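# Place the base upright on the conveyor belt

## Task

Put the base onto the conveyor belt with its open side facing up, then release it from the gripper.

## Robot and tools

Robot: two arms, left_arm and right_arm, each with a parallel two-finger gripper. Their root links sit at (+0.045, +0.350, 0) m, quat_wxyz (+1.000, 0, 0, -0.012) for left_arm, and at (-0.023, -0.276, 0) m, quat_wxyz (+0.995, 0, 0, +0.096) for right_arm. The names are labels only, not image sides.

Frame: a single scene frame is used for every command and reading. Its origin is on the table surface midway between the arms, +z up, +x outward over the table, and left_arm is on the +y side. Positions are in metres. Orientations are quaternions written w first (qw, qx, qy, qz). A gripper's fingers point along its own +z axis and separate along its own y axis. end_effector_position is the point between the finger pads, roughly 1 cm short of the fingertips. Reported hand positions can be somewhat off, especially at long reach, and arms often stop a centimetre or more from the commanded pose, usually low.

Row layout (shared by execute_actions and move): one flat list of 16 numbers covering both arms, always all 16 even if only one arm moves: x, y, z, qw, qx, qy, qz, opening for left_arm, then those 8 for right_arm. x, y, z and the quaternion are an absolute target pose for that gripper in the scene frame, not an offset. opening runs from -1 (closed) to +1 (fully open, 0.094 m). To keep an arm still, repeat exactly the pose and quaternion from the last result before it stopped, plus the wanted opening; do not copy a drifted quaternion from later results.

execute_actions(actions, pictures): actions holds zero or one item. Empty list [] just returns the state. An action is {"rows": [...], "steps": n}: 1 to 15 rows, steps at most 15 (default 15), each step 1/30 s; one row per step, the final row repeated if rows run out. A wait is {"steps": n} with n up to 300, counted from the previous result, so your thinking time is included. pictures (boolean) toggles camera images; they come by default. A target further than 0.6 m from the arm's last reported position along any gripper axis gets the whole call refused, and nothing is sent.

move(target, speed): target is one 16-number row as above. The grippers travel in straight lines toward their poses, both finishing together, over 0.5 to 10 s (cut off at 10 s). speed is the path top speed in m/s, 0.002 to 0.5, default 0.25; rotation is capped at twice that in rad/s. Openings are applied at the start. Paths ignore obstacles and the other arm; grippers lag, wander, and may overshoot speed, notably with a nearly straight arm. Faster contact hits harder, and aiming further past a contact presses harder. The result adds a move: line with the ending (done, off_target, moving, held, fault), any limits (paced = the pose was clipped; held = a check blocked some steps, after which the arm may surge fast) and each gripper's distance from its pose. If only one arm is named, the other finished fine.

wait(seconds): 0 to 10 s of letting the scene run with no new command.

zoom_image(camera, region): camera is cam_head_left or cam_head_right (both 504x504); region is [x0, y0, x1, y1] in pixels from the top-left, at most 504 by 504. Gives a closer look at the latest image.

read_manual(section): returns licence text only ("licences"); moves nothing.

finished_scene(scene): give the current scene number to end and grade it; irreversible. The goal must hold at that moment. Replying without any tool call also ends things.

Control behaviour: each step the command is clipped to within 70 mm and 16 degrees of the measured pose, then damped inverse kinematics drives the joints, favouring position over orientation. After an action ends, the arm continues only to its final clipped pose, so long moves need several calls; check the reported pose. A result with nothing pending shows a Hand target line per arm. Joint ranges (rad), base to gripper: waist -2.618 to 3.054, shoulder 0 to 3.142, elbow 0 to 3.142, wrist pitch -1.571 to 1.571, wrist yaw -1.571 to 1.571, wrist roll -2.094 to 2.094. Elbows never fully straighten.

Result lines: the state line gives left_arm | right_arm pose. grip_measured is finger opening on the command scale (last joint value is opening in metres), with up to about 1 mm fixed error per gripper. To hold something, command about 0.03 below grip_measured; a smaller gap grips more lightly. Finger force is about 50 to 62 N per pad, less for parts under about 2 mm thick. HELD marks steps where your row was partly or wholly not sent; pose unreachable means the clearance check altered or blocked the named arm; FAULT stops an arm. MOTOR HOT appears from 75 °C; at 90 °C the arm halts for 10 s, and at 100 °C it goes limp and drops, so don't hold loads longer than needed.

The simulation keeps running while you think. Random brief tugs on held parts or pushes on loose ones can happen. Avoid: dropping or slamming the part, knocking anything off the table (instant failure), hard pushes, and letting the arms collide or press on each other.

Each tool is called after ">>>" as name([rows], argument=value, ...), one row to a line, values as JSON.

## Session

>>> execute_actions(actions=[])

Scene clock: 0.00 s of 4480.00 s.
left_arm: end_effector_position=(+0.2191, +0.1439, +0.1175) grip_measured=+1.000 end_effector_quat_wxyz=(-0.141, -0.535, +0.702, -0.449) | right_arm: end_effector_position=(+0.4242, -0.0440, +0.1255) grip_measured=+1.000 end_effector_quat_wxyz=(+0.166, +0.845, -0.360, +0.359)
Joint positions: left_arm=[-0.474  0.827  0.391 -0.295  0.583 -2.067  0.094] | right_arm=[ 0.545  2.562  2.541 -1.551  0.814 -1.598  0.094]
Joint velocities: left_arm=[-0.002 -0.002  0.002 -0.066 -0.022 -0.037  0.   ] | right_arm=[ 0.002  0.002  0.007  0.022 -0.037 -0.037  0.   ]
Hand target (left_arm): +0.220, +0.143, +0.122; -0.139, -0.530, +0.703, -0.453
Hand target (right_arm): +0.425, -0.045, +0.133; +0.162, +0.842, -0.362, +0.365

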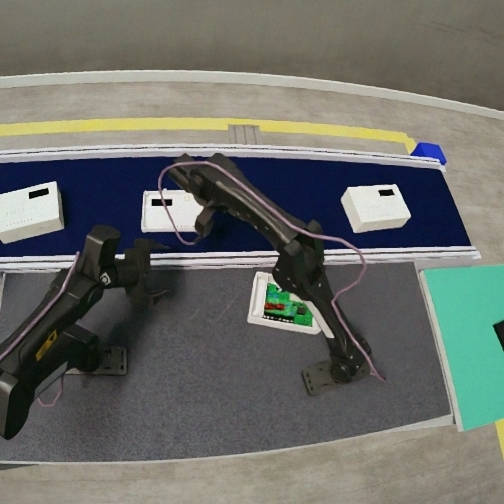

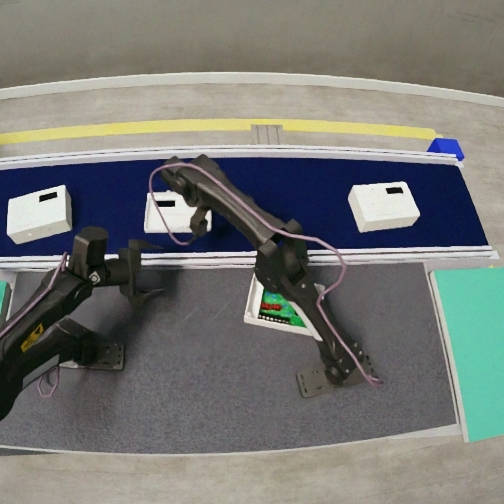

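>>> move(target=[0.16,-0.07,0.15,0,1,0,0,1, 0.25,-0.4,0.25,0.166,0.845,-0.36,0.359,1])

Scene clock: 13.70 s of 4480.00 s.
left_arm: end_effector_position=(+0.1600, -0.0716, +0.1559) grip_measured=+1.000 end_effector_quat_wxyz=(-0.490, -0.516, +0.698, +0.079) | right_arm: end_effector_position=(+0.2587, -0.3939, +0.2385) grip_measured=+1.000 end_effector_quat_wxyz=(+0.239, +0.762, -0.512, +0.316)
Joint positions: left_arm=[-0.925  2.303  2.061 -1.569  1.022 -2.089  0.094] | right_arm=[-0.178  1.38   1.338 -1.209  0.764 -2.074  0.094]
Joint velocities: left_arm=[ 0.012 -0.012 -0.002 -0.051 -0.037 -0.037  0.   ] | right_arm=[-0.012  0.002  0.027  0.037 -0.066  0.022  0.   ]
Hand target (left_arm): +0.162, -0.069, +0.153; -0.500, -0.526, +0.681, +0.093
Hand target (right_arm): +0.256, -0.398, +0.252; +0.243, +0.755, -0.514, +0.326
Off the commanded pose (left_arm): 0.006 m, 118 deg; orientation clipped at the last step of the last action.
Off the commanded pose (right_arm): 0.016 m, 22 deg; orientation clipped at the last step of the last action.
joint sent to its limit (left arm) — the command would take joint 4 (wrist pitch) past its lower limit and joint 6 (wrist roll) past its lower limit, so those joints were sent only as far as their limits.
joint sent to its limit (right arm) — the command would take joint 6 (wrist roll) past its lower limit, so that joint was sent only as far as its limit.
After step 90, 1.97 s passed at rest.
move: off_target (left_arm, right_arm); limits=paced

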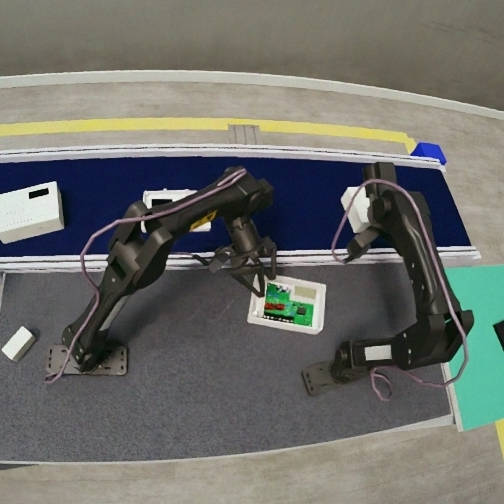

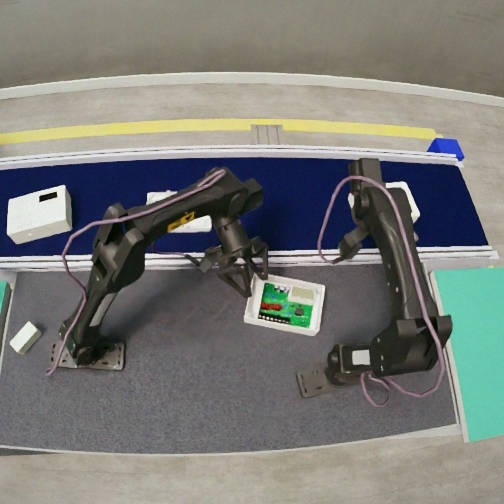

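Try the other equivalent orientation.

>>> move(target=[0.16,-0.07,0.15,0,0,1,0,1, 0.2587,-0.3939,0.2385,0.239,0.762,-0.512,0.316,1])

Scene clock: 19.70 s of 4480.00 s.
left_arm: end_effector_position=(+0.1605, -0.0669, +0.1329) grip_measured=+1.000 end_effector_quat_wxyz=(-0.002, -0.007, +1.000, +0.002) | right_arm: end_effector_position=(+0.2587, -0.3939, +0.2385) grip_measured=+1.000 end_effector_quat_wxyz=(+0.239, +0.762, -0.512, +0.316)
Joint positions: left_arm=[-1.275  2.263  2.26  -1.573  0.003 -1.314  0.094] | right_arm=[-0.178  1.38   1.338 -1.209  0.764 -2.074  0.094]
Joint velocities: left_arm=[-0.012 -0.017 -0.017 -0.037 -0.007  0.081  0.   ] | right_arm=[-0.012  0.002 -0.017 -0.051  0.007  0.022  0.   ]
Hand target (left_arm): +0.160, -0.067, +0.148; +0.010, +0.001, +1.000, -0.011
Hand target (right_arm): +0.259, -0.394, +0.239; +0.239, +0.762, -0.512, +0.316
Off the commanded pose (left_arm): 0.017 m, 1 deg.
Off the commanded pose (right_arm): 0.000 m, 0 deg.
joint sent to its limit (left arm) — the command would take joint 4 (wrist pitch) past its lower limit, so that joint was sent only as far as its limit.
move: off_target (left_arm)

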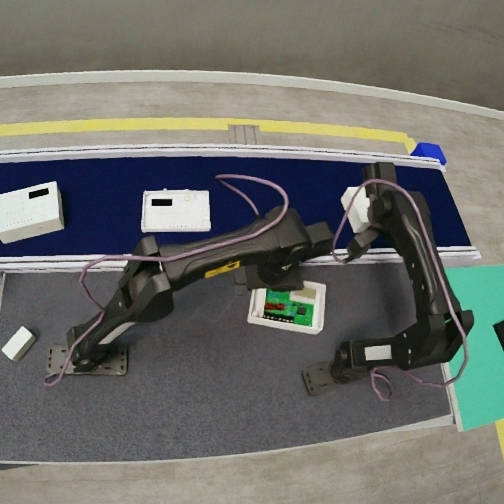

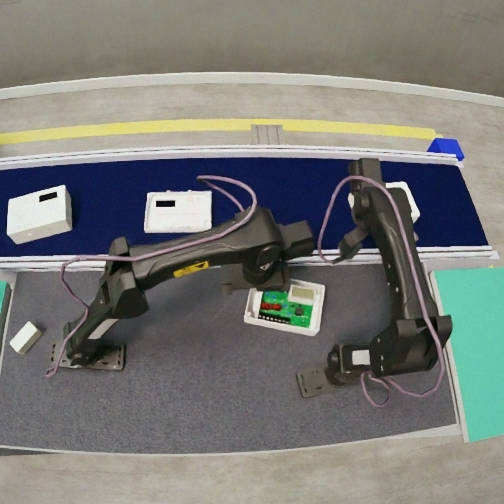

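>>> move(target=[0.15,-0.06,0.03,0,0,1,0,0, 0.2587,-0.3939,0.2385,0.239,0.762,-0.512,0.316,1], speed=0.1)

>>> move(target=[0.15,-0.06,0.03,0,0,1,0,-1, 0.2587,-0.3939,0.2385,0.239,0.762,-0.512,0.316,1])

>>> move(target=[0.15,-0.06,0.13,0,0,1,0,-1, 0.2587,-0.3939,0.2385,0.239,0.762,-0.512,0.316,1], speed=0.1)

Scene clock: 27.20 s of 4480.00 s.
left_arm: end_effector_position=(+0.1515, -0.0497, +0.0239) grip_measured=+0.001 end_effector_quat_wxyz=(-0.006, -0.002, +1.000, +0.020) | right_arm: end_effector_position=(+0.2587, -0.3939, +0.2385) grip_measured=+1.000 end_effector_quat_wxyz=(+0.239, +0.762, -0.512, +0.316)
Joint positions: left_arm=[-1.286  2.215  1.744 -1.142  0.001 -1.315  0.047] | right_arm=[-0.178  1.38   1.338 -1.209  0.764 -2.074  0.094]
Joint velocities: left_arm=[-0.017  0.002 -0.007 -0.022 -0.022  0.095  0.   ] | right_arm=[-0.022  0.002 -0.017 -0.022  0.007  0.007  0.   ]
Hand target (left_arm): +0.149, -0.057, +0.030; +0.000, -0.000, +1.000, +0.000
Hand target (right_arm): +0.259, -0.394, +0.238; +0.239, +0.762, -0.512, +0.316
Off the commanded pose (left_arm): 0.012 m, 2 deg.
Off the commanded pose (right_arm): 0.000 m, 0 deg.
After step 90, 3.07 s passed at rest.
move: off_target (left_arm)

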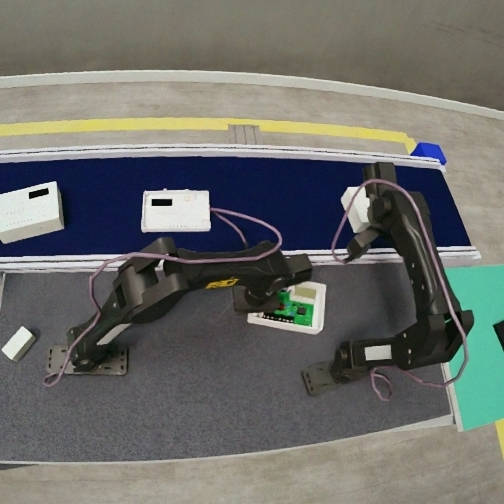

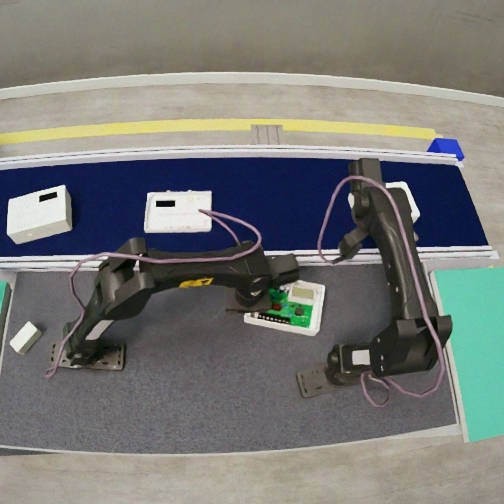

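Scene clock: 27.90 s of 4480.00 s.
left_arm: end_effector_position=(+0.1441, -0.0484, +0.0247) grip_measured=-0.956 end_effector_quat_wxyz=(-0.021, +0.004, +1.000, +0.022) | right_arm: end_effector_position=(+0.2587, -0.3939, +0.2385) grip_measured=+1.000 end_effector_quat_wxyz=(+0.239, +0.762, -0.512, +0.316)
Joint positions: left_arm=[-1.291  2.213  1.744 -1.156  0.029 -1.307  0.002] | right_arm=[-0.178  1.38   1.338 -1.209  0.764 -2.074  0.094]
Joint velocities: left_arm=[ 0.012 -0.002 -0.027 -0.051 -0.095  0.007  0.001] | right_arm=[ 0.002  0.012  0.012 -0.007 -0.037 -0.066  0.   ]
Hand target (left_arm): +0.150, -0.060, +0.030; -0.000, -0.000, +1.000, +0.000
Hand target (right_arm): +0.259, -0.394, +0.238; +0.239, +0.762, -0.512, +0.316
Off the commanded pose (left_arm): 0.014 m, 4 deg.
Off the commanded pose (right_arm): 0.000 m, 0 deg.
move: off_target (left_arm)

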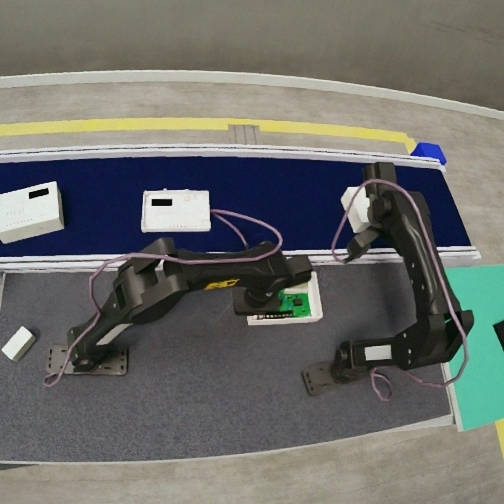

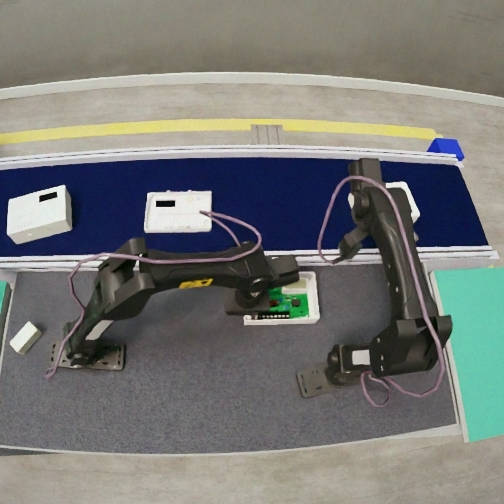

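Scene clock: 29.63 s of 4480.00 s.
left_arm: end_effector_position=(+0.1479, -0.0538, +0.1170) grip_measured=-0.956 end_effector_quat_wxyz=(-0.015, -0.001, +1.000, +0.024) | right_arm: end_effector_position=(+0.2587, -0.3939, +0.2385) grip_measured=+1.000 end_effector_quat_wxyz=(+0.239, +0.762, -0.512, +0.316)
Joint positions: left_arm=[-1.291  2.223  2.129 -1.53   0.016 -1.316  0.002] | right_arm=[-0.178  1.38   1.338 -1.209  0.764 -2.074  0.094]
Joint velocities: left_arm=[-0.012 -0.012  0.017  0.022 -0.007  0.066  0.   ] | right_arm=[-0.002 -0.007 -0.002 -0.022 -0.007  0.007  0.   ]
Hand target (left_arm): +0.151, -0.062, +0.130; -0.000, -0.000, +1.000, -0.000
Hand target (right_arm): +0.259, -0.394, +0.238; +0.239, +0.762, -0.512, +0.316
Off the commanded pose (left_arm): 0.015 m, 3 deg.
Off the commanded pose (right_arm): 0.000 m, 0 deg.
move: off_target (left_arm)

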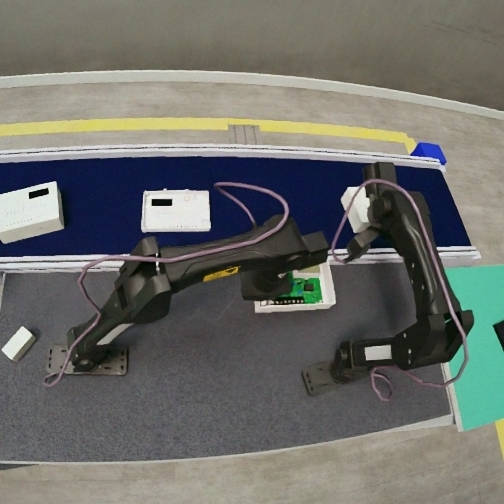

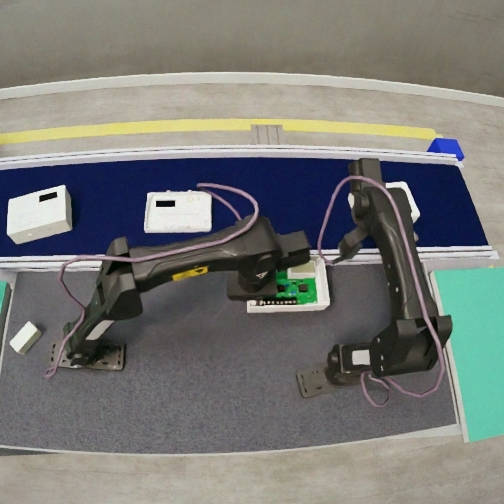

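>>> move(target=[0.38,-0.04,0.13,0,0,1,0,-1, 0.2587,-0.3939,0.2385,0.239,0.762,-0.512,0.316,1], speed=0.15)

>>> move(target=[0.38,-0.04,0.06,0,0,1,0,-1, 0.2587,-0.3939,0.2385,0.239,0.762,-0.512,0.316,1], speed=0.08)

>>> move(target=[0.38,-0.04,0.06,0,0,1,0,0, 0.2587,-0.3939,0.2385,0.239,0.762,-0.512,0.316,1])

>>> move(target=[0.38,-0.04,0.15,0,0,1,0,0, 0.2587,-0.3939,0.2385,0.239,0.762,-0.512,0.316,1])

Scene clock: 38.07 s of 4480.00 s.
left_arm: end_effector_position=(+0.3759, -0.0376, +0.1101) grip_measured=-0.956 end_effector_quat_wxyz=(+0.038, -0.007, +0.998, -0.057) | right_arm: end_effector_position=(+0.2587, -0.3939, +0.2385) grip_measured=+1.000 end_effector_quat_wxyz=(+0.239, +0.762, -0.512, +0.316)
Joint positions: left_arm=[-0.834  2.575  2.724 -1.584  0.016 -0.874  0.002] | right_arm=[-0.178  1.38   1.338 -1.209  0.764 -2.074  0.094]
Joint velocities: left_arm=[ 0.012 -0.007 -0.007  0.037 -0.037  0.081 -0.001] | right_arm=[ 0.002 -0.007  0.002  0.007 -0.007 -0.051  0.   ]
Hand target (left_arm): +0.378, -0.042, +0.127; +0.053, -0.001, +0.996, -0.076
Hand target (right_arm): +0.259, -0.394, +0.238; +0.239, +0.762, -0.512, +0.316
Off the commanded pose (left_arm): 0.021 m, 8 deg.
Off the commanded pose (right_arm): 0.000 m, 0 deg.
joint sent to its limit (left arm) — the command would take joint 4 (wrist pitch) past its lower limit, so that joint was sent only as far as its limit.
After step 90, 3.40 s passed at rest.
move: off_target (left_arm)

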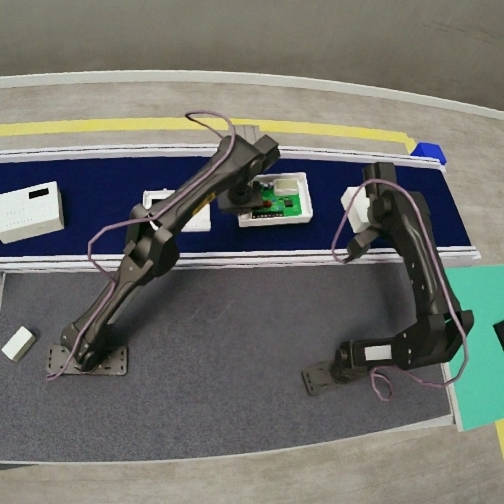

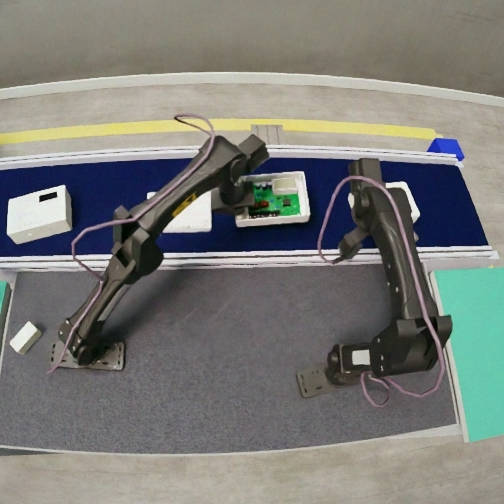

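Scene clock: 39.27 s of 4480.00 s.
left_arm: end_effector_position=(+0.3738, -0.0321, +0.0404) grip_measured=-0.956 end_effector_quat_wxyz=(-0.003, -0.005, +1.000, +0.000) | right_arm: end_effector_position=(+0.2587, -0.3939, +0.2385) grip_measured=+1.000 end_effector_quat_wxyz=(+0.239, +0.762, -0.512, +0.316)
Joint positions: left_arm=[-0.834  2.72   2.729 -1.585  0.005 -0.869  0.002] | right_arm=[-0.178  1.38   1.338 -1.209  0.764 -2.074  0.094]
Joint velocities: left_arm=[-0.007  0.007 -0.002  0.022  0.037  0.007 -0.   ] | right_arm=[-0.017  0.002 -0.022 -0.022 -0.051 -0.051  0.   ]
Hand target (left_arm): +0.378, -0.038, +0.060; +0.017, -0.000, +1.000, -0.020
Hand target (right_arm): +0.259, -0.394, +0.238; +0.239, +0.762, -0.512, +0.316
Off the commanded pose (left_arm): 0.022 m, 1 deg.
Off the commanded pose (right_arm): 0.000 m, 0 deg.
joint sent to its limit (left arm) — the command would take joint 4 (wrist pitch) past its lower limit, so that joint was sent only as far as its limit.
move: off_target (left_arm)

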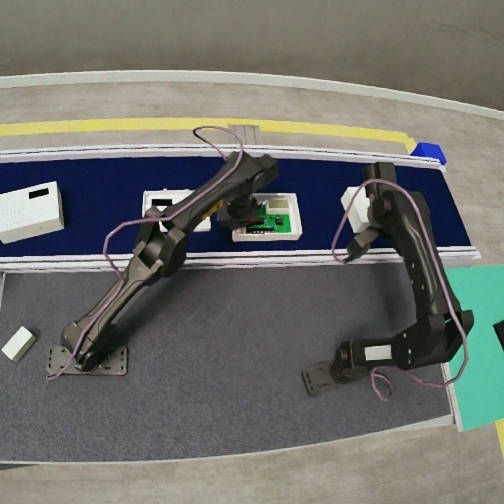

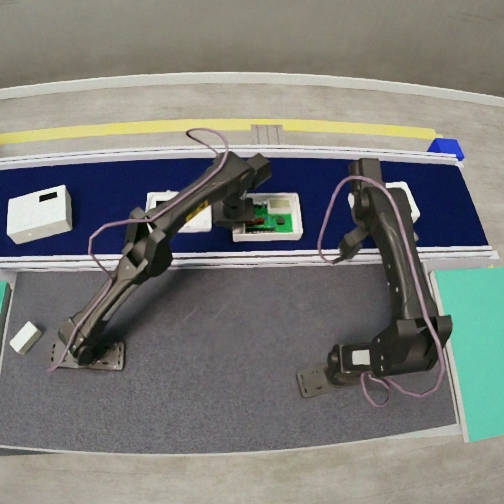

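Scene clock: 39.97 s of 4480.00 s.
left_arm: end_effector_position=(+0.3770, -0.0353, +0.0461) grip_measured=-0.001 end_effector_quat_wxyz=(+0.005, -0.005, +1.000, -0.008) | right_arm: end_effector_position=(+0.2587, -0.3939, +0.2385) grip_measured=+1.000 end_effector_quat_wxyz=(+0.239, +0.762, -0.512, +0.316)
Joint positions: left_arm=[-0.834  2.721  2.755 -1.585  0.003 -0.869  0.047] | right_arm=[-0.178  1.38   1.338 -1.209  0.764 -2.074  0.094]
Joint velocities: left_arm=[ 0.017  0.007  0.007  0.051 -0.007  0.007  0.001] | right_arm=[-0.002 -0.002  0.007  0.022 -0.007  0.022  0.   ]
Hand target (left_arm): +0.380, -0.040, +0.059; +0.019, -0.000, +1.000, -0.022
Hand target (right_arm): +0.259, -0.394, +0.238; +0.239, +0.762, -0.512, +0.316
Off the commanded pose (left_arm): 0.015 m, 1 deg.
Off the commanded pose (right_arm): 0.000 m, 0 deg.
joint sent to its limit (left arm) — the command would take joint 4 (wrist pitch) past its lower limit, so that joint was sent only as far as its limit.
move: off_target (left_arm)

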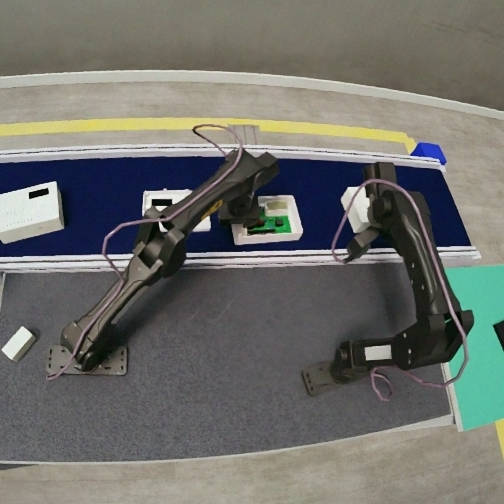

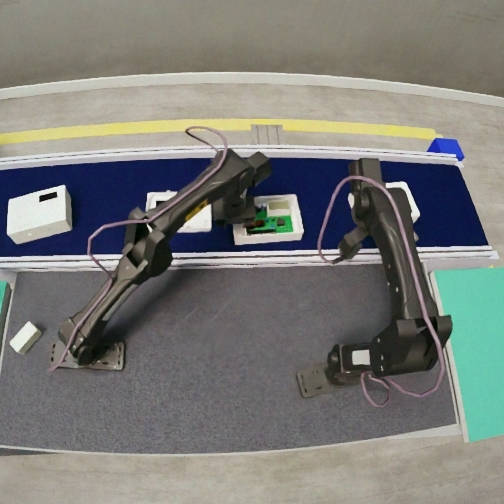

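Scene clock: 40.80 s of 4480.00 s.
left_arm: end_effector_position=(+0.3812, -0.0401, +0.1452) grip_measured=-0.001 end_effector_quat_wxyz=(+0.072, -0.005, +0.994, -0.087) | right_arm: end_effector_position=(+0.2587, -0.3939, +0.2385) grip_measured=+1.000 end_effector_quat_wxyz=(+0.239, +0.762, -0.512, +0.316)
Joint positions: left_arm=[-0.834  2.526  2.765 -1.584  0.003 -0.869  0.047] | right_arm=[-0.178  1.38   1.338 -1.209  0.764 -2.074  0.094]
Joint velocities: left_arm=[ 0.002  0.002 -0.002 -0.022  0.022  0.037 -0.001] | right_arm=[-0.017 -0.002  0.007 -0.022 -0.095  0.066  0.   ]
Hand target (left_arm): +0.381, -0.041, +0.148; +0.077, -0.000, +0.993, -0.090
Hand target (right_arm): +0.259, -0.394, +0.238; +0.239, +0.762, -0.512, +0.316
Off the commanded pose (left_arm): 0.005 m, 13 deg.
Off the commanded pose (right_arm): 0.000 m, 0 deg.
joint sent to its limit (left arm) — the command would take joint 4 (wrist pitch) past its lower limit, so that joint was sent only as far as its limit.
move: off_target (left_arm)

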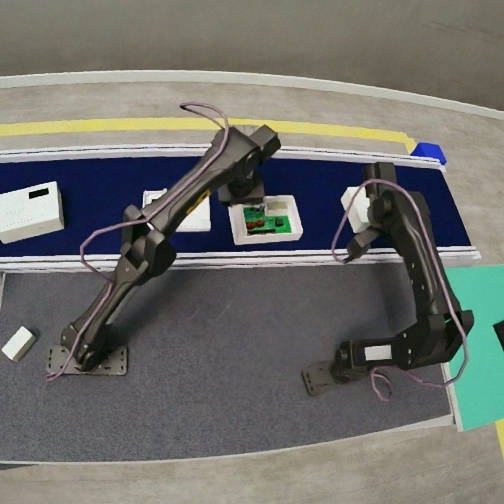

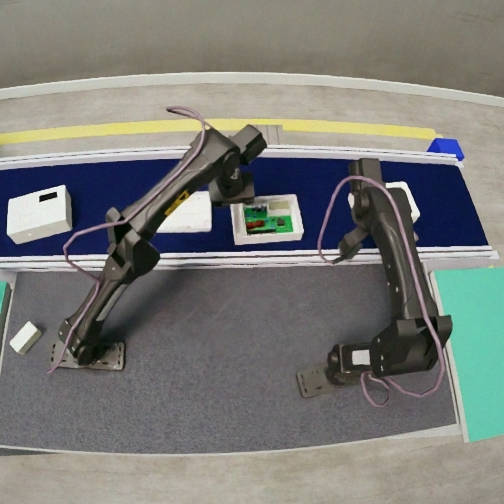

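>>> finished_scene(scene=1)

The scene is finished: the task was done.


## Next scene

The same job, from a new start.

>>> execute_actions(actions=[])

Scene clock: 0.00 s of 4480.00 s.
left_arm: end_effector_position=(+0.4272, -0.0397, +0.3611) grip_measured=+1.000 end_effector_quat_wxyz=(+0.506, -0.185, +0.646, -0.540) | right_arm: end_effector_position=(+0.1336, -0.0851, +0.2494) grip_measured=+1.000 end_effector_quat_wxyz=(-0.370, +0.840, -0.287, +0.274)
Joint positions: left_arm=[-0.891  1.716  1.305  0.515 -0.374 -1.059  0.094] | right_arm=[ 1.044  0.759  0.919 -0.878  0.503 -1.48   0.094]
Joint velocities: left_arm=[-0.002  0.007 -0.002 -0.051  0.007 -0.095  0.   ] | right_arm=[ 0.012  0.002 -0.012 -0.022  0.051  0.051  0.   ]
Hand target (left_arm): +0.426, -0.038, +0.371; +0.510, -0.183, +0.640, -0.545
Hand target (right_arm): +0.133, -0.086, +0.253; -0.374, +0.838, -0.290, +0.273

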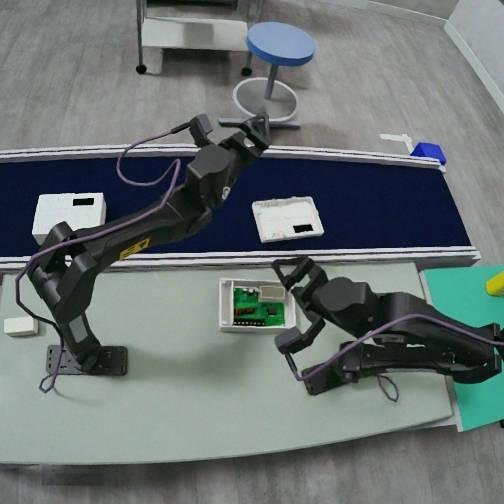

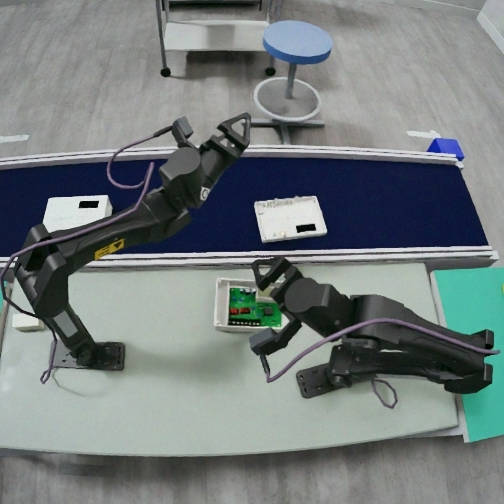

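>>> move(target=[0.16,0.015,0.15,0,0,1,0,0, 0.1,-0.35,0.25,-0.37,0.84,-0.287,0.274,1])

>>> move(target=[0.16,0.015,0.03,0,0,1,0,0, 0.1,-0.35,0.25,-0.37,0.84,-0.287,0.274,1], speed=0.1)

>>> move(target=[0.16,0.015,0.03,0,0,1,0,-1, 0.1,-0.35,0.25,-0.37,0.84,-0.287,0.274,1])

>>> move(target=[0.16,0.015,0.13,0,0,1,0,-1, 0.1,-0.35,0.25,-0.37,0.84,-0.287,0.274,1], speed=0.1)

Scene clock: 10.70 s of 4480.00 s.
left_arm: end_effector_position=(+0.1575, +0.0292, +0.1515) grip_measured=+0.001 end_effector_quat_wxyz=(+0.001, -0.003, +1.000, +0.010) | right_arm: end_effector_position=(+0.1060, -0.3384, +0.2539) grip_measured=+1.000 end_effector_quat_wxyz=(-0.296, +0.742, -0.349, +0.490)
Joint positions: left_arm=[-1.214  1.854  1.725 -1.46  -0.009 -1.246  0.047] | right_arm=[ 0.949  0.021  0.951 -1.555  0.942 -1.63   0.094]
Joint velocities: left_arm=[-0.017 -0.022  0.012  0.022 -0.022 -0.037 -0.001] | right_arm=[-0.027  0.012 -0.007  0.007  0.037  0.022  0.   ]
Hand target (left_arm): +0.156, +0.025, +0.159; +0.004, +0.000, +1.000, +0.001
Hand target (right_arm): +0.104, -0.346, +0.257; -0.298, +0.735, -0.359, +0.492
Off the commanded pose (left_arm): 0.014 m, 1 deg.
Off the commanded pose (right_arm): 0.014 m, 29 deg; orientation clipped at the last step of the last action.
joint sent to its limit (right arm) — the command would take joint 2 (shoulder) past its lower limit and joint 4 (wrist pitch) past its lower limit, so those joints were sent only as far as their limits.
After step 90, 2.93 s passed at rest.
move: off_target (left_arm, right_arm); limits=paced

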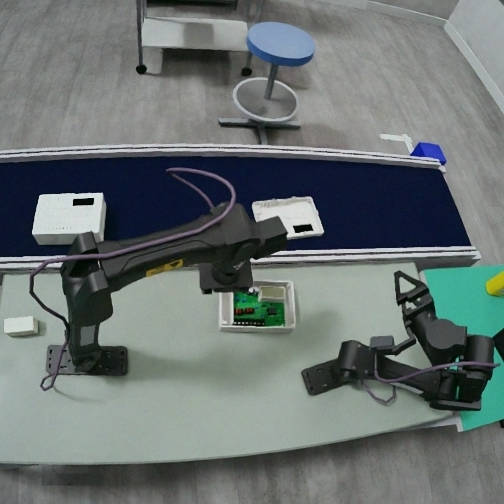

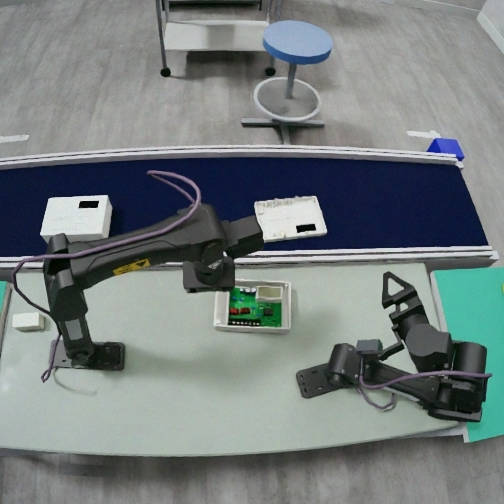

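Scene clock: 13.57 s of 4480.00 s.
left_arm: end_effector_position=(+0.1602, +0.0163, +0.0403) grip_measured=+0.001 end_effector_quat_wxyz=(+0.001, -0.003, +1.000, -0.005) | right_arm: end_effector_position=(+0.1021, -0.3448, +0.2534) grip_measured=+1.000 end_effector_quat_wxyz=(-0.285, +0.731, -0.372, +0.495)
Joint positions: left_arm=[-1.214  1.921  1.366 -1.006  0.001 -1.246  0.047] | right_arm=[ 0.894  0.021  0.951 -1.556  0.937 -1.62   0.094]
Joint velocities: left_arm=[-0.017 -0.002  0.012 -0.007 -0.051  0.037  0.   ] | right_arm=[-0.007 -0.002 -0.007 -0.037  0.007 -0.051  0.   ]
Hand target (left_arm): +0.159, +0.018, +0.030; -0.000, +0.000, +1.000, +0.000
Hand target (right_arm): +0.100, -0.349, +0.251; -0.279, +0.731, -0.378, +0.495
Off the commanded pose (left_arm): 0.010 m, 1 deg.
Off the commanded pose (right_arm): 0.007 m, 32 deg; orientation clipped at the last step of the last action.
joint sent to its limit (right arm) — the command would take joint 2 (shoulder) past its lower limit and joint 4 (wrist pitch) past its lower limit, so those joints were sent only as far as their limits.
move: off_target (right_arm); limits=paced

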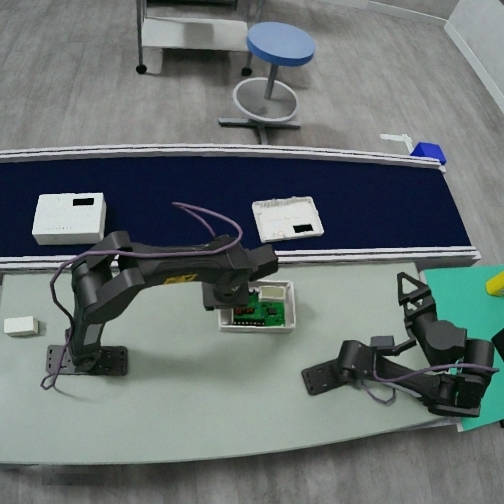

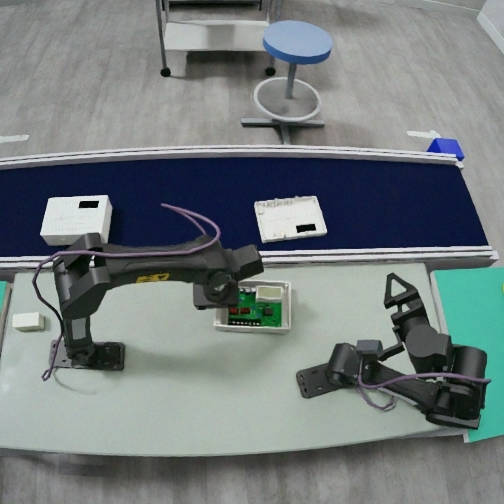

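Scene clock: 15.00 s of 4480.00 s.
left_arm: end_effector_position=(+0.1576, +0.0174, +0.0393) grip_measured=-0.969 end_effector_quat_wxyz=(-0.005, +0.001, +1.000, -0.002) | right_arm: end_effector_position=(+0.1019, -0.3447, +0.2532) grip_measured=+1.000 end_effector_quat_wxyz=(-0.285, +0.731, -0.373, +0.494)
Joint positions: left_arm=[-1.216  1.924  1.366 -1.013  0.01  -1.238  0.001] | right_arm=[ 0.892  0.021  0.951 -1.556  0.935 -1.619  0.094]
Joint velocities: left_arm=[-0.007 -0.012 -0.007  0.051 -0.022 -0.037 -0.   ] | right_arm=[ 0.002 -0.002  0.002  0.066 -0.022  0.037  0.   ]
Hand target (left_arm): +0.160, +0.016, +0.030; -0.000, -0.000, +1.000, +0.000
Hand target (right_arm): +0.100, -0.349, +0.251; -0.280, +0.731, -0.378, +0.494
Off the commanded pose (left_arm): 0.010 m, 1 deg.
Off the commanded pose (right_arm): 0.007 m, 31 deg; orientation clipped at the last step of the last action.
joint sent to its limit (right arm) — the command would take joint 2 (shoulder) past its lower limit and joint 4 (wrist pitch) past its lower limit, so those joints were sent only as far as their limits.
move: off_target (right_arm); limits=paced

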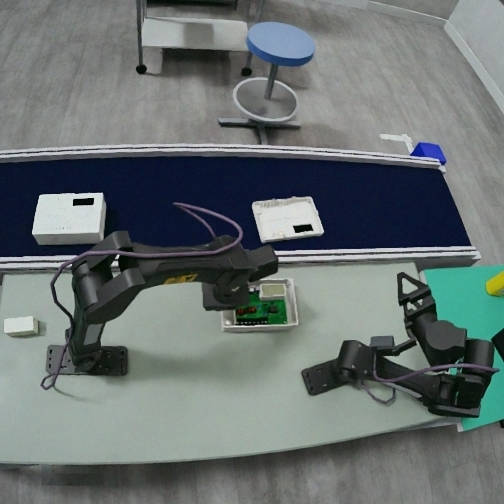

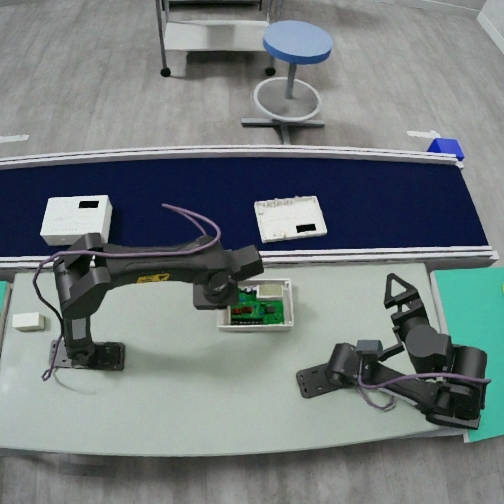

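Scene clock: 18.20 s of 4480.00 s.
left_arm: end_effector_position=(+0.1562, +0.0224, +0.1114) grip_measured=-0.969 end_effector_quat_wxyz=(-0.016, +0.002, +0.999, +0.032) | right_arm: end_effector_position=(+0.1018, -0.3443, +0.2530) grip_measured=+1.000 end_effector_quat_wxyz=(-0.287, +0.731, -0.374, +0.493)
Joint positions: left_arm=[-1.216  1.924  1.655 -1.373  0.009 -1.236  0.001] | right_arm=[ 0.892  0.021  0.951 -1.556  0.933 -1.616  0.094]
Joint velocities: left_arm=[-0.007 -0.007 -0.007  0.037 -0.037 -0.022  0.   ] | right_arm=[ 0.007  0.007  0.007 -0.051  0.051 -0.007  0.   ]
Hand target (left_arm): +0.161, +0.013, +0.130; +0.000, -0.000, +1.000, -0.000
Hand target (right_arm): +0.100, -0.349, +0.251; -0.280, +0.731, -0.378, +0.494
Off the commanded pose (left_arm): 0.020 m, 4 deg.
Off the commanded pose (right_arm): 0.007 m, 31 deg; orientation clipped at the last step of the last action.
joint sent to its limit (right arm) — the command would take joint 2 (shoulder) past its lower limit and joint 4 (wrist pitch) past its lower limit, so those joints were sent only as far as their limits.
move: off_target (left_arm, right_arm); limits=paced

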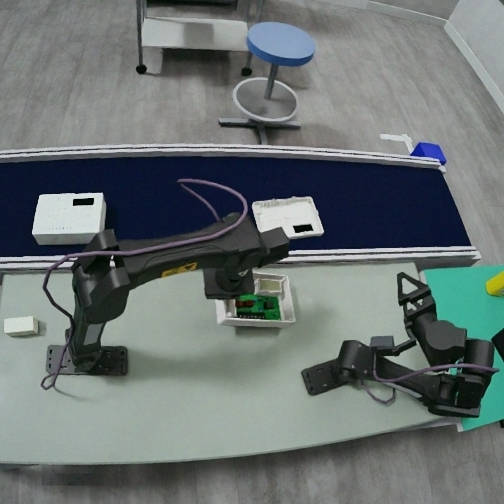

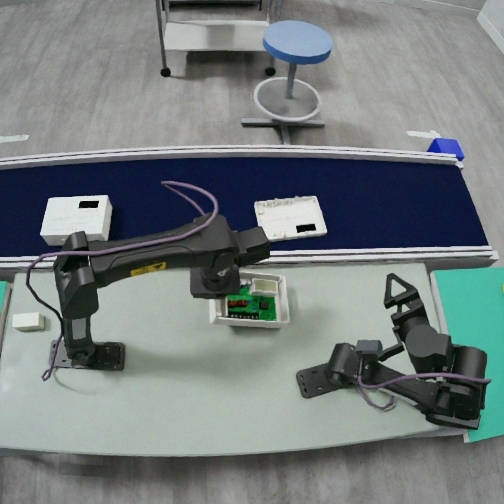

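Shallow grip, seems lifted; carry gently.

>>> move(target=[0.38,0.16,0.13,0,0,1,0,-1, 0.1018,-0.3443,0.253,-0.287,0.731,-0.374,0.493,1], speed=0.1)

>>> move(target=[0.38,0.16,0.07,0,0,1,0,-1, 0.1018,-0.3443,0.253,-0.287,0.731,-0.374,0.493,1], speed=0.06)

>>> move(target=[0.38,0.16,0.07,0,0,1,0,0, 0.1018,-0.3443,0.253,-0.287,0.731,-0.374,0.493,1])

>>> move(target=[0.38,0.16,0.16,0,0,1,0,0, 0.1018,-0.3443,0.253,-0.287,0.731,-0.374,0.493,1])

Scene clock: 28.43 s of 4480.00 s.
left_arm: end_effector_position=(+0.3705, +0.1619, +0.1166) grip_measured=-0.969 end_effector_quat_wxyz=(-0.027, -0.003, +1.000, +0.009) | right_arm: end_effector_position=(+0.1018, -0.3443, +0.2530) grip_measured=+1.000 end_effector_quat_wxyz=(-0.287, +0.731, -0.374, +0.493)
Joint positions: left_arm=[-0.495  2.035  1.834 -1.425  0.011 -0.525  0.001] | right_arm=[ 0.892  0.021  0.951 -1.556  0.933 -1.616  0.094]
Joint velocities: left_arm=[-0.002  0.002 -0.002 -0.007  0.022  0.007  0.001] | right_arm=[ 0.007  0.007 -0.022  0.081  0.022 -0.037  0.   ]
Hand target (left_arm): +0.377, +0.156, +0.129; -0.011, +0.000, +1.000, -0.010
Hand target (right_arm): +0.102, -0.344, +0.253; -0.287, +0.731, -0.374, +0.493
Off the commanded pose (left_arm): 0.017 m, 3 deg.
Off the commanded pose (right_arm): 0.000 m, 0 deg.
After step 90, 4.10 s passed at rest.
move: off_target (left_arm)

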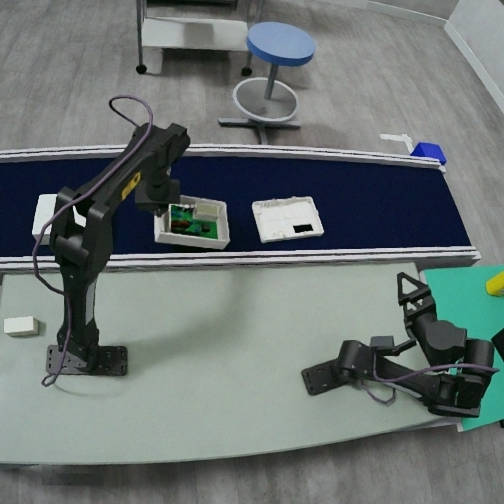

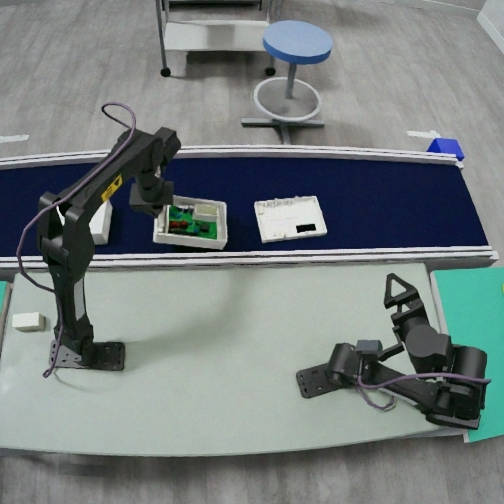

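Scene clock: 29.73 s of 4480.00 s.
left_arm: end_effector_position=(+0.3750, +0.1614, +0.0654) grip_measured=-0.969 end_effector_quat_wxyz=(-0.012, -0.001, +1.000, +0.006) | right_arm: end_effector_position=(+0.1018, -0.3443, +0.2530) grip_measured=+1.000 end_effector_quat_wxyz=(-0.287, +0.731, -0.374, +0.493)
Joint positions: left_arm=[-0.495  2.036  1.633 -1.195  0.001 -0.522  0.001] | right_arm=[ 0.892  0.021  0.951 -1.556  0.933 -1.616  0.094]
Joint velocities: left_arm=[ 0.012 -0.012 -0.017  0.081 -0.022 -0.051  0.001] | right_arm=[-0.027  0.007  0.007 -0.051 -0.037 -0.051  0.   ]
Hand target (left_arm): +0.379, +0.161, +0.070; -0.000, +0.000, +1.000, +0.000
Hand target (right_arm): +0.102, -0.344, +0.253; -0.287, +0.731, -0.374, +0.493
Off the commanded pose (left_arm): 0.007 m, 2 deg.
Off the commanded pose (right_arm): 0.000 m, 0 deg.
move: done

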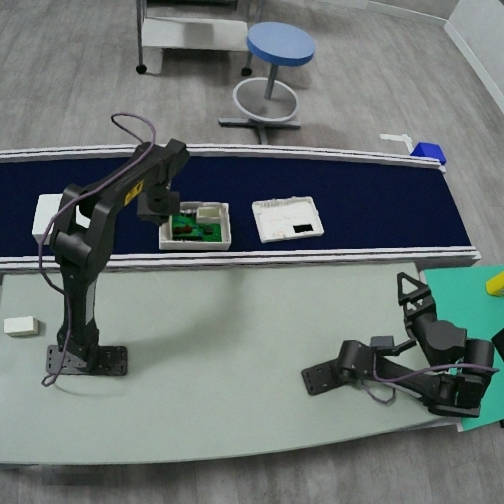

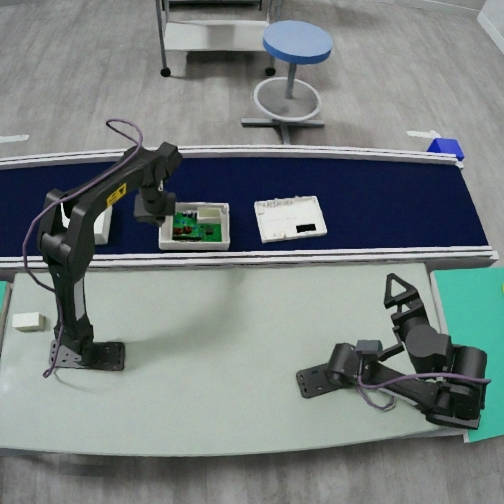

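Scene clock: 30.43 s of 4480.00 s.
left_arm: end_effector_position=(+0.3756, +0.1611, +0.0654) grip_measured=-0.001 end_effector_quat_wxyz=(-0.011, -0.001, +1.000, +0.006) | right_arm: end_effector_position=(+0.1018, -0.3443, +0.2530) grip_measured=+1.000 end_effector_quat_wxyz=(-0.287, +0.731, -0.374, +0.493)
Joint positions: left_arm=[-0.495  2.036  1.633 -1.193  0.001 -0.522  0.047] | right_arm=[ 0.892  0.021  0.951 -1.556  0.933 -1.616  0.094]
Joint velocities: left_arm=[-0.012 -0.017  0.022 -0.051  0.022 -0.095 -0.001] | right_arm=[-0.012 -0.012 -0.012  0.022  0.007 -0.051  0.   ]
Hand target (left_arm): +0.380, +0.160, +0.070; -0.000, +0.000, +1.000, +0.000
Hand target (right_arm): +0.102, -0.344, +0.253; -0.287, +0.731, -0.374, +0.493
Off the commanded pose (left_arm): 0.006 m, 1 deg.
Off the commanded pose (right_arm): 0.000 m, 0 deg.
move: done

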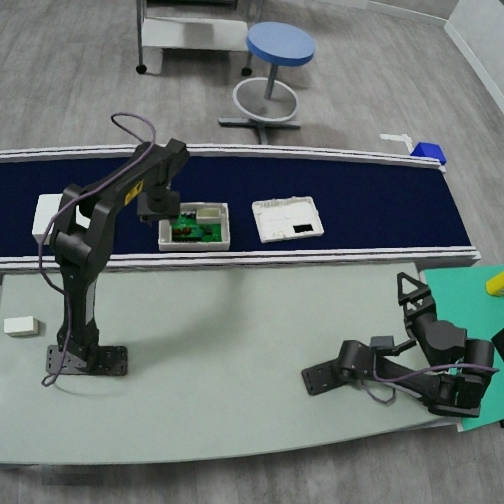

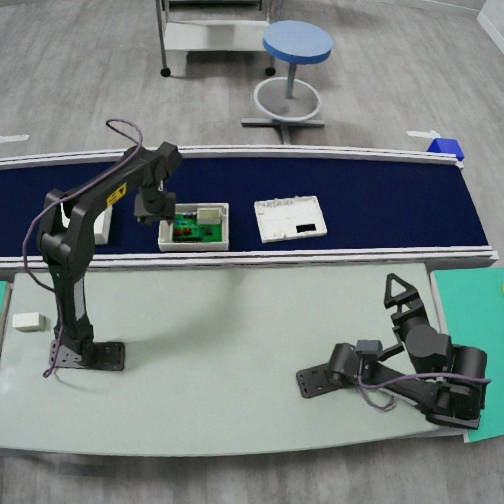

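Scene clock: 31.57 s of 4480.00 s.
left_arm: end_effector_position=(+0.3794, +0.1589, +0.1542) grip_measured=-0.001 end_effector_quat_wxyz=(-0.006, -0.001, +1.000, +0.003) | right_arm: end_effector_position=(+0.1018, -0.3443, +0.2530) grip_measured=+1.000 end_effector_quat_wxyz=(-0.287, +0.731, -0.374, +0.493)
Joint positions: left_arm=[-0.495  2.05   2.008 -1.543  0.001 -0.522  0.047] | right_arm=[ 0.892  0.021  0.951 -1.556  0.933 -1.616  0.094]
Joint velocities: left_arm=[-0.002  0.002  0.017 -0.007  0.051  0.007 -0.001] | right_arm=[-0.007  0.007 -0.012 -0.007  0.007 -0.051  0.   ]
Hand target (left_arm): +0.382, +0.159, +0.160; +0.000, +0.000, +1.000, -0.000
Hand target (right_arm): +0.102, -0.344, +0.253; -0.287, +0.731, -0.374, +0.493
Off the commanded pose (left_arm): 0.006 m, 1 deg.
Off the commanded pose (right_arm): 0.000 m, 0 deg.
move: done

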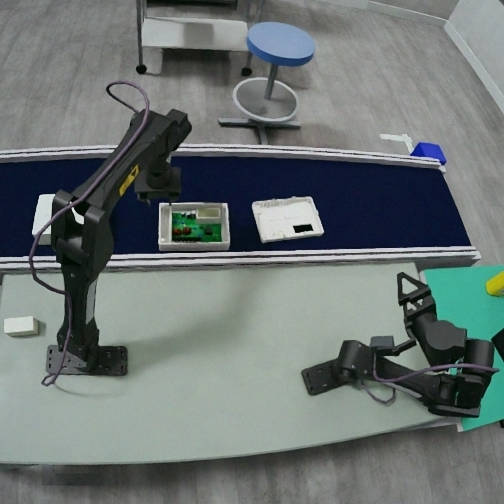

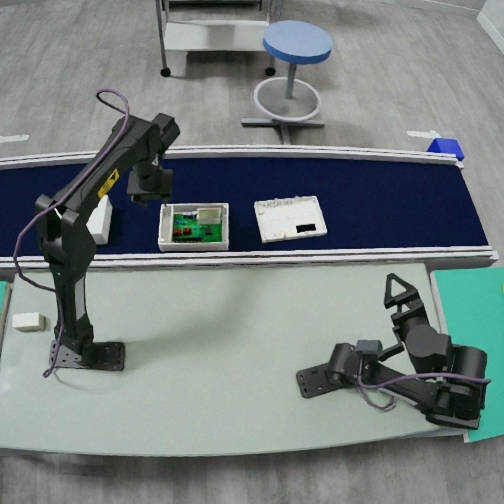

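>>> finished_scene(scene=2)

The scene is finished: the task was done.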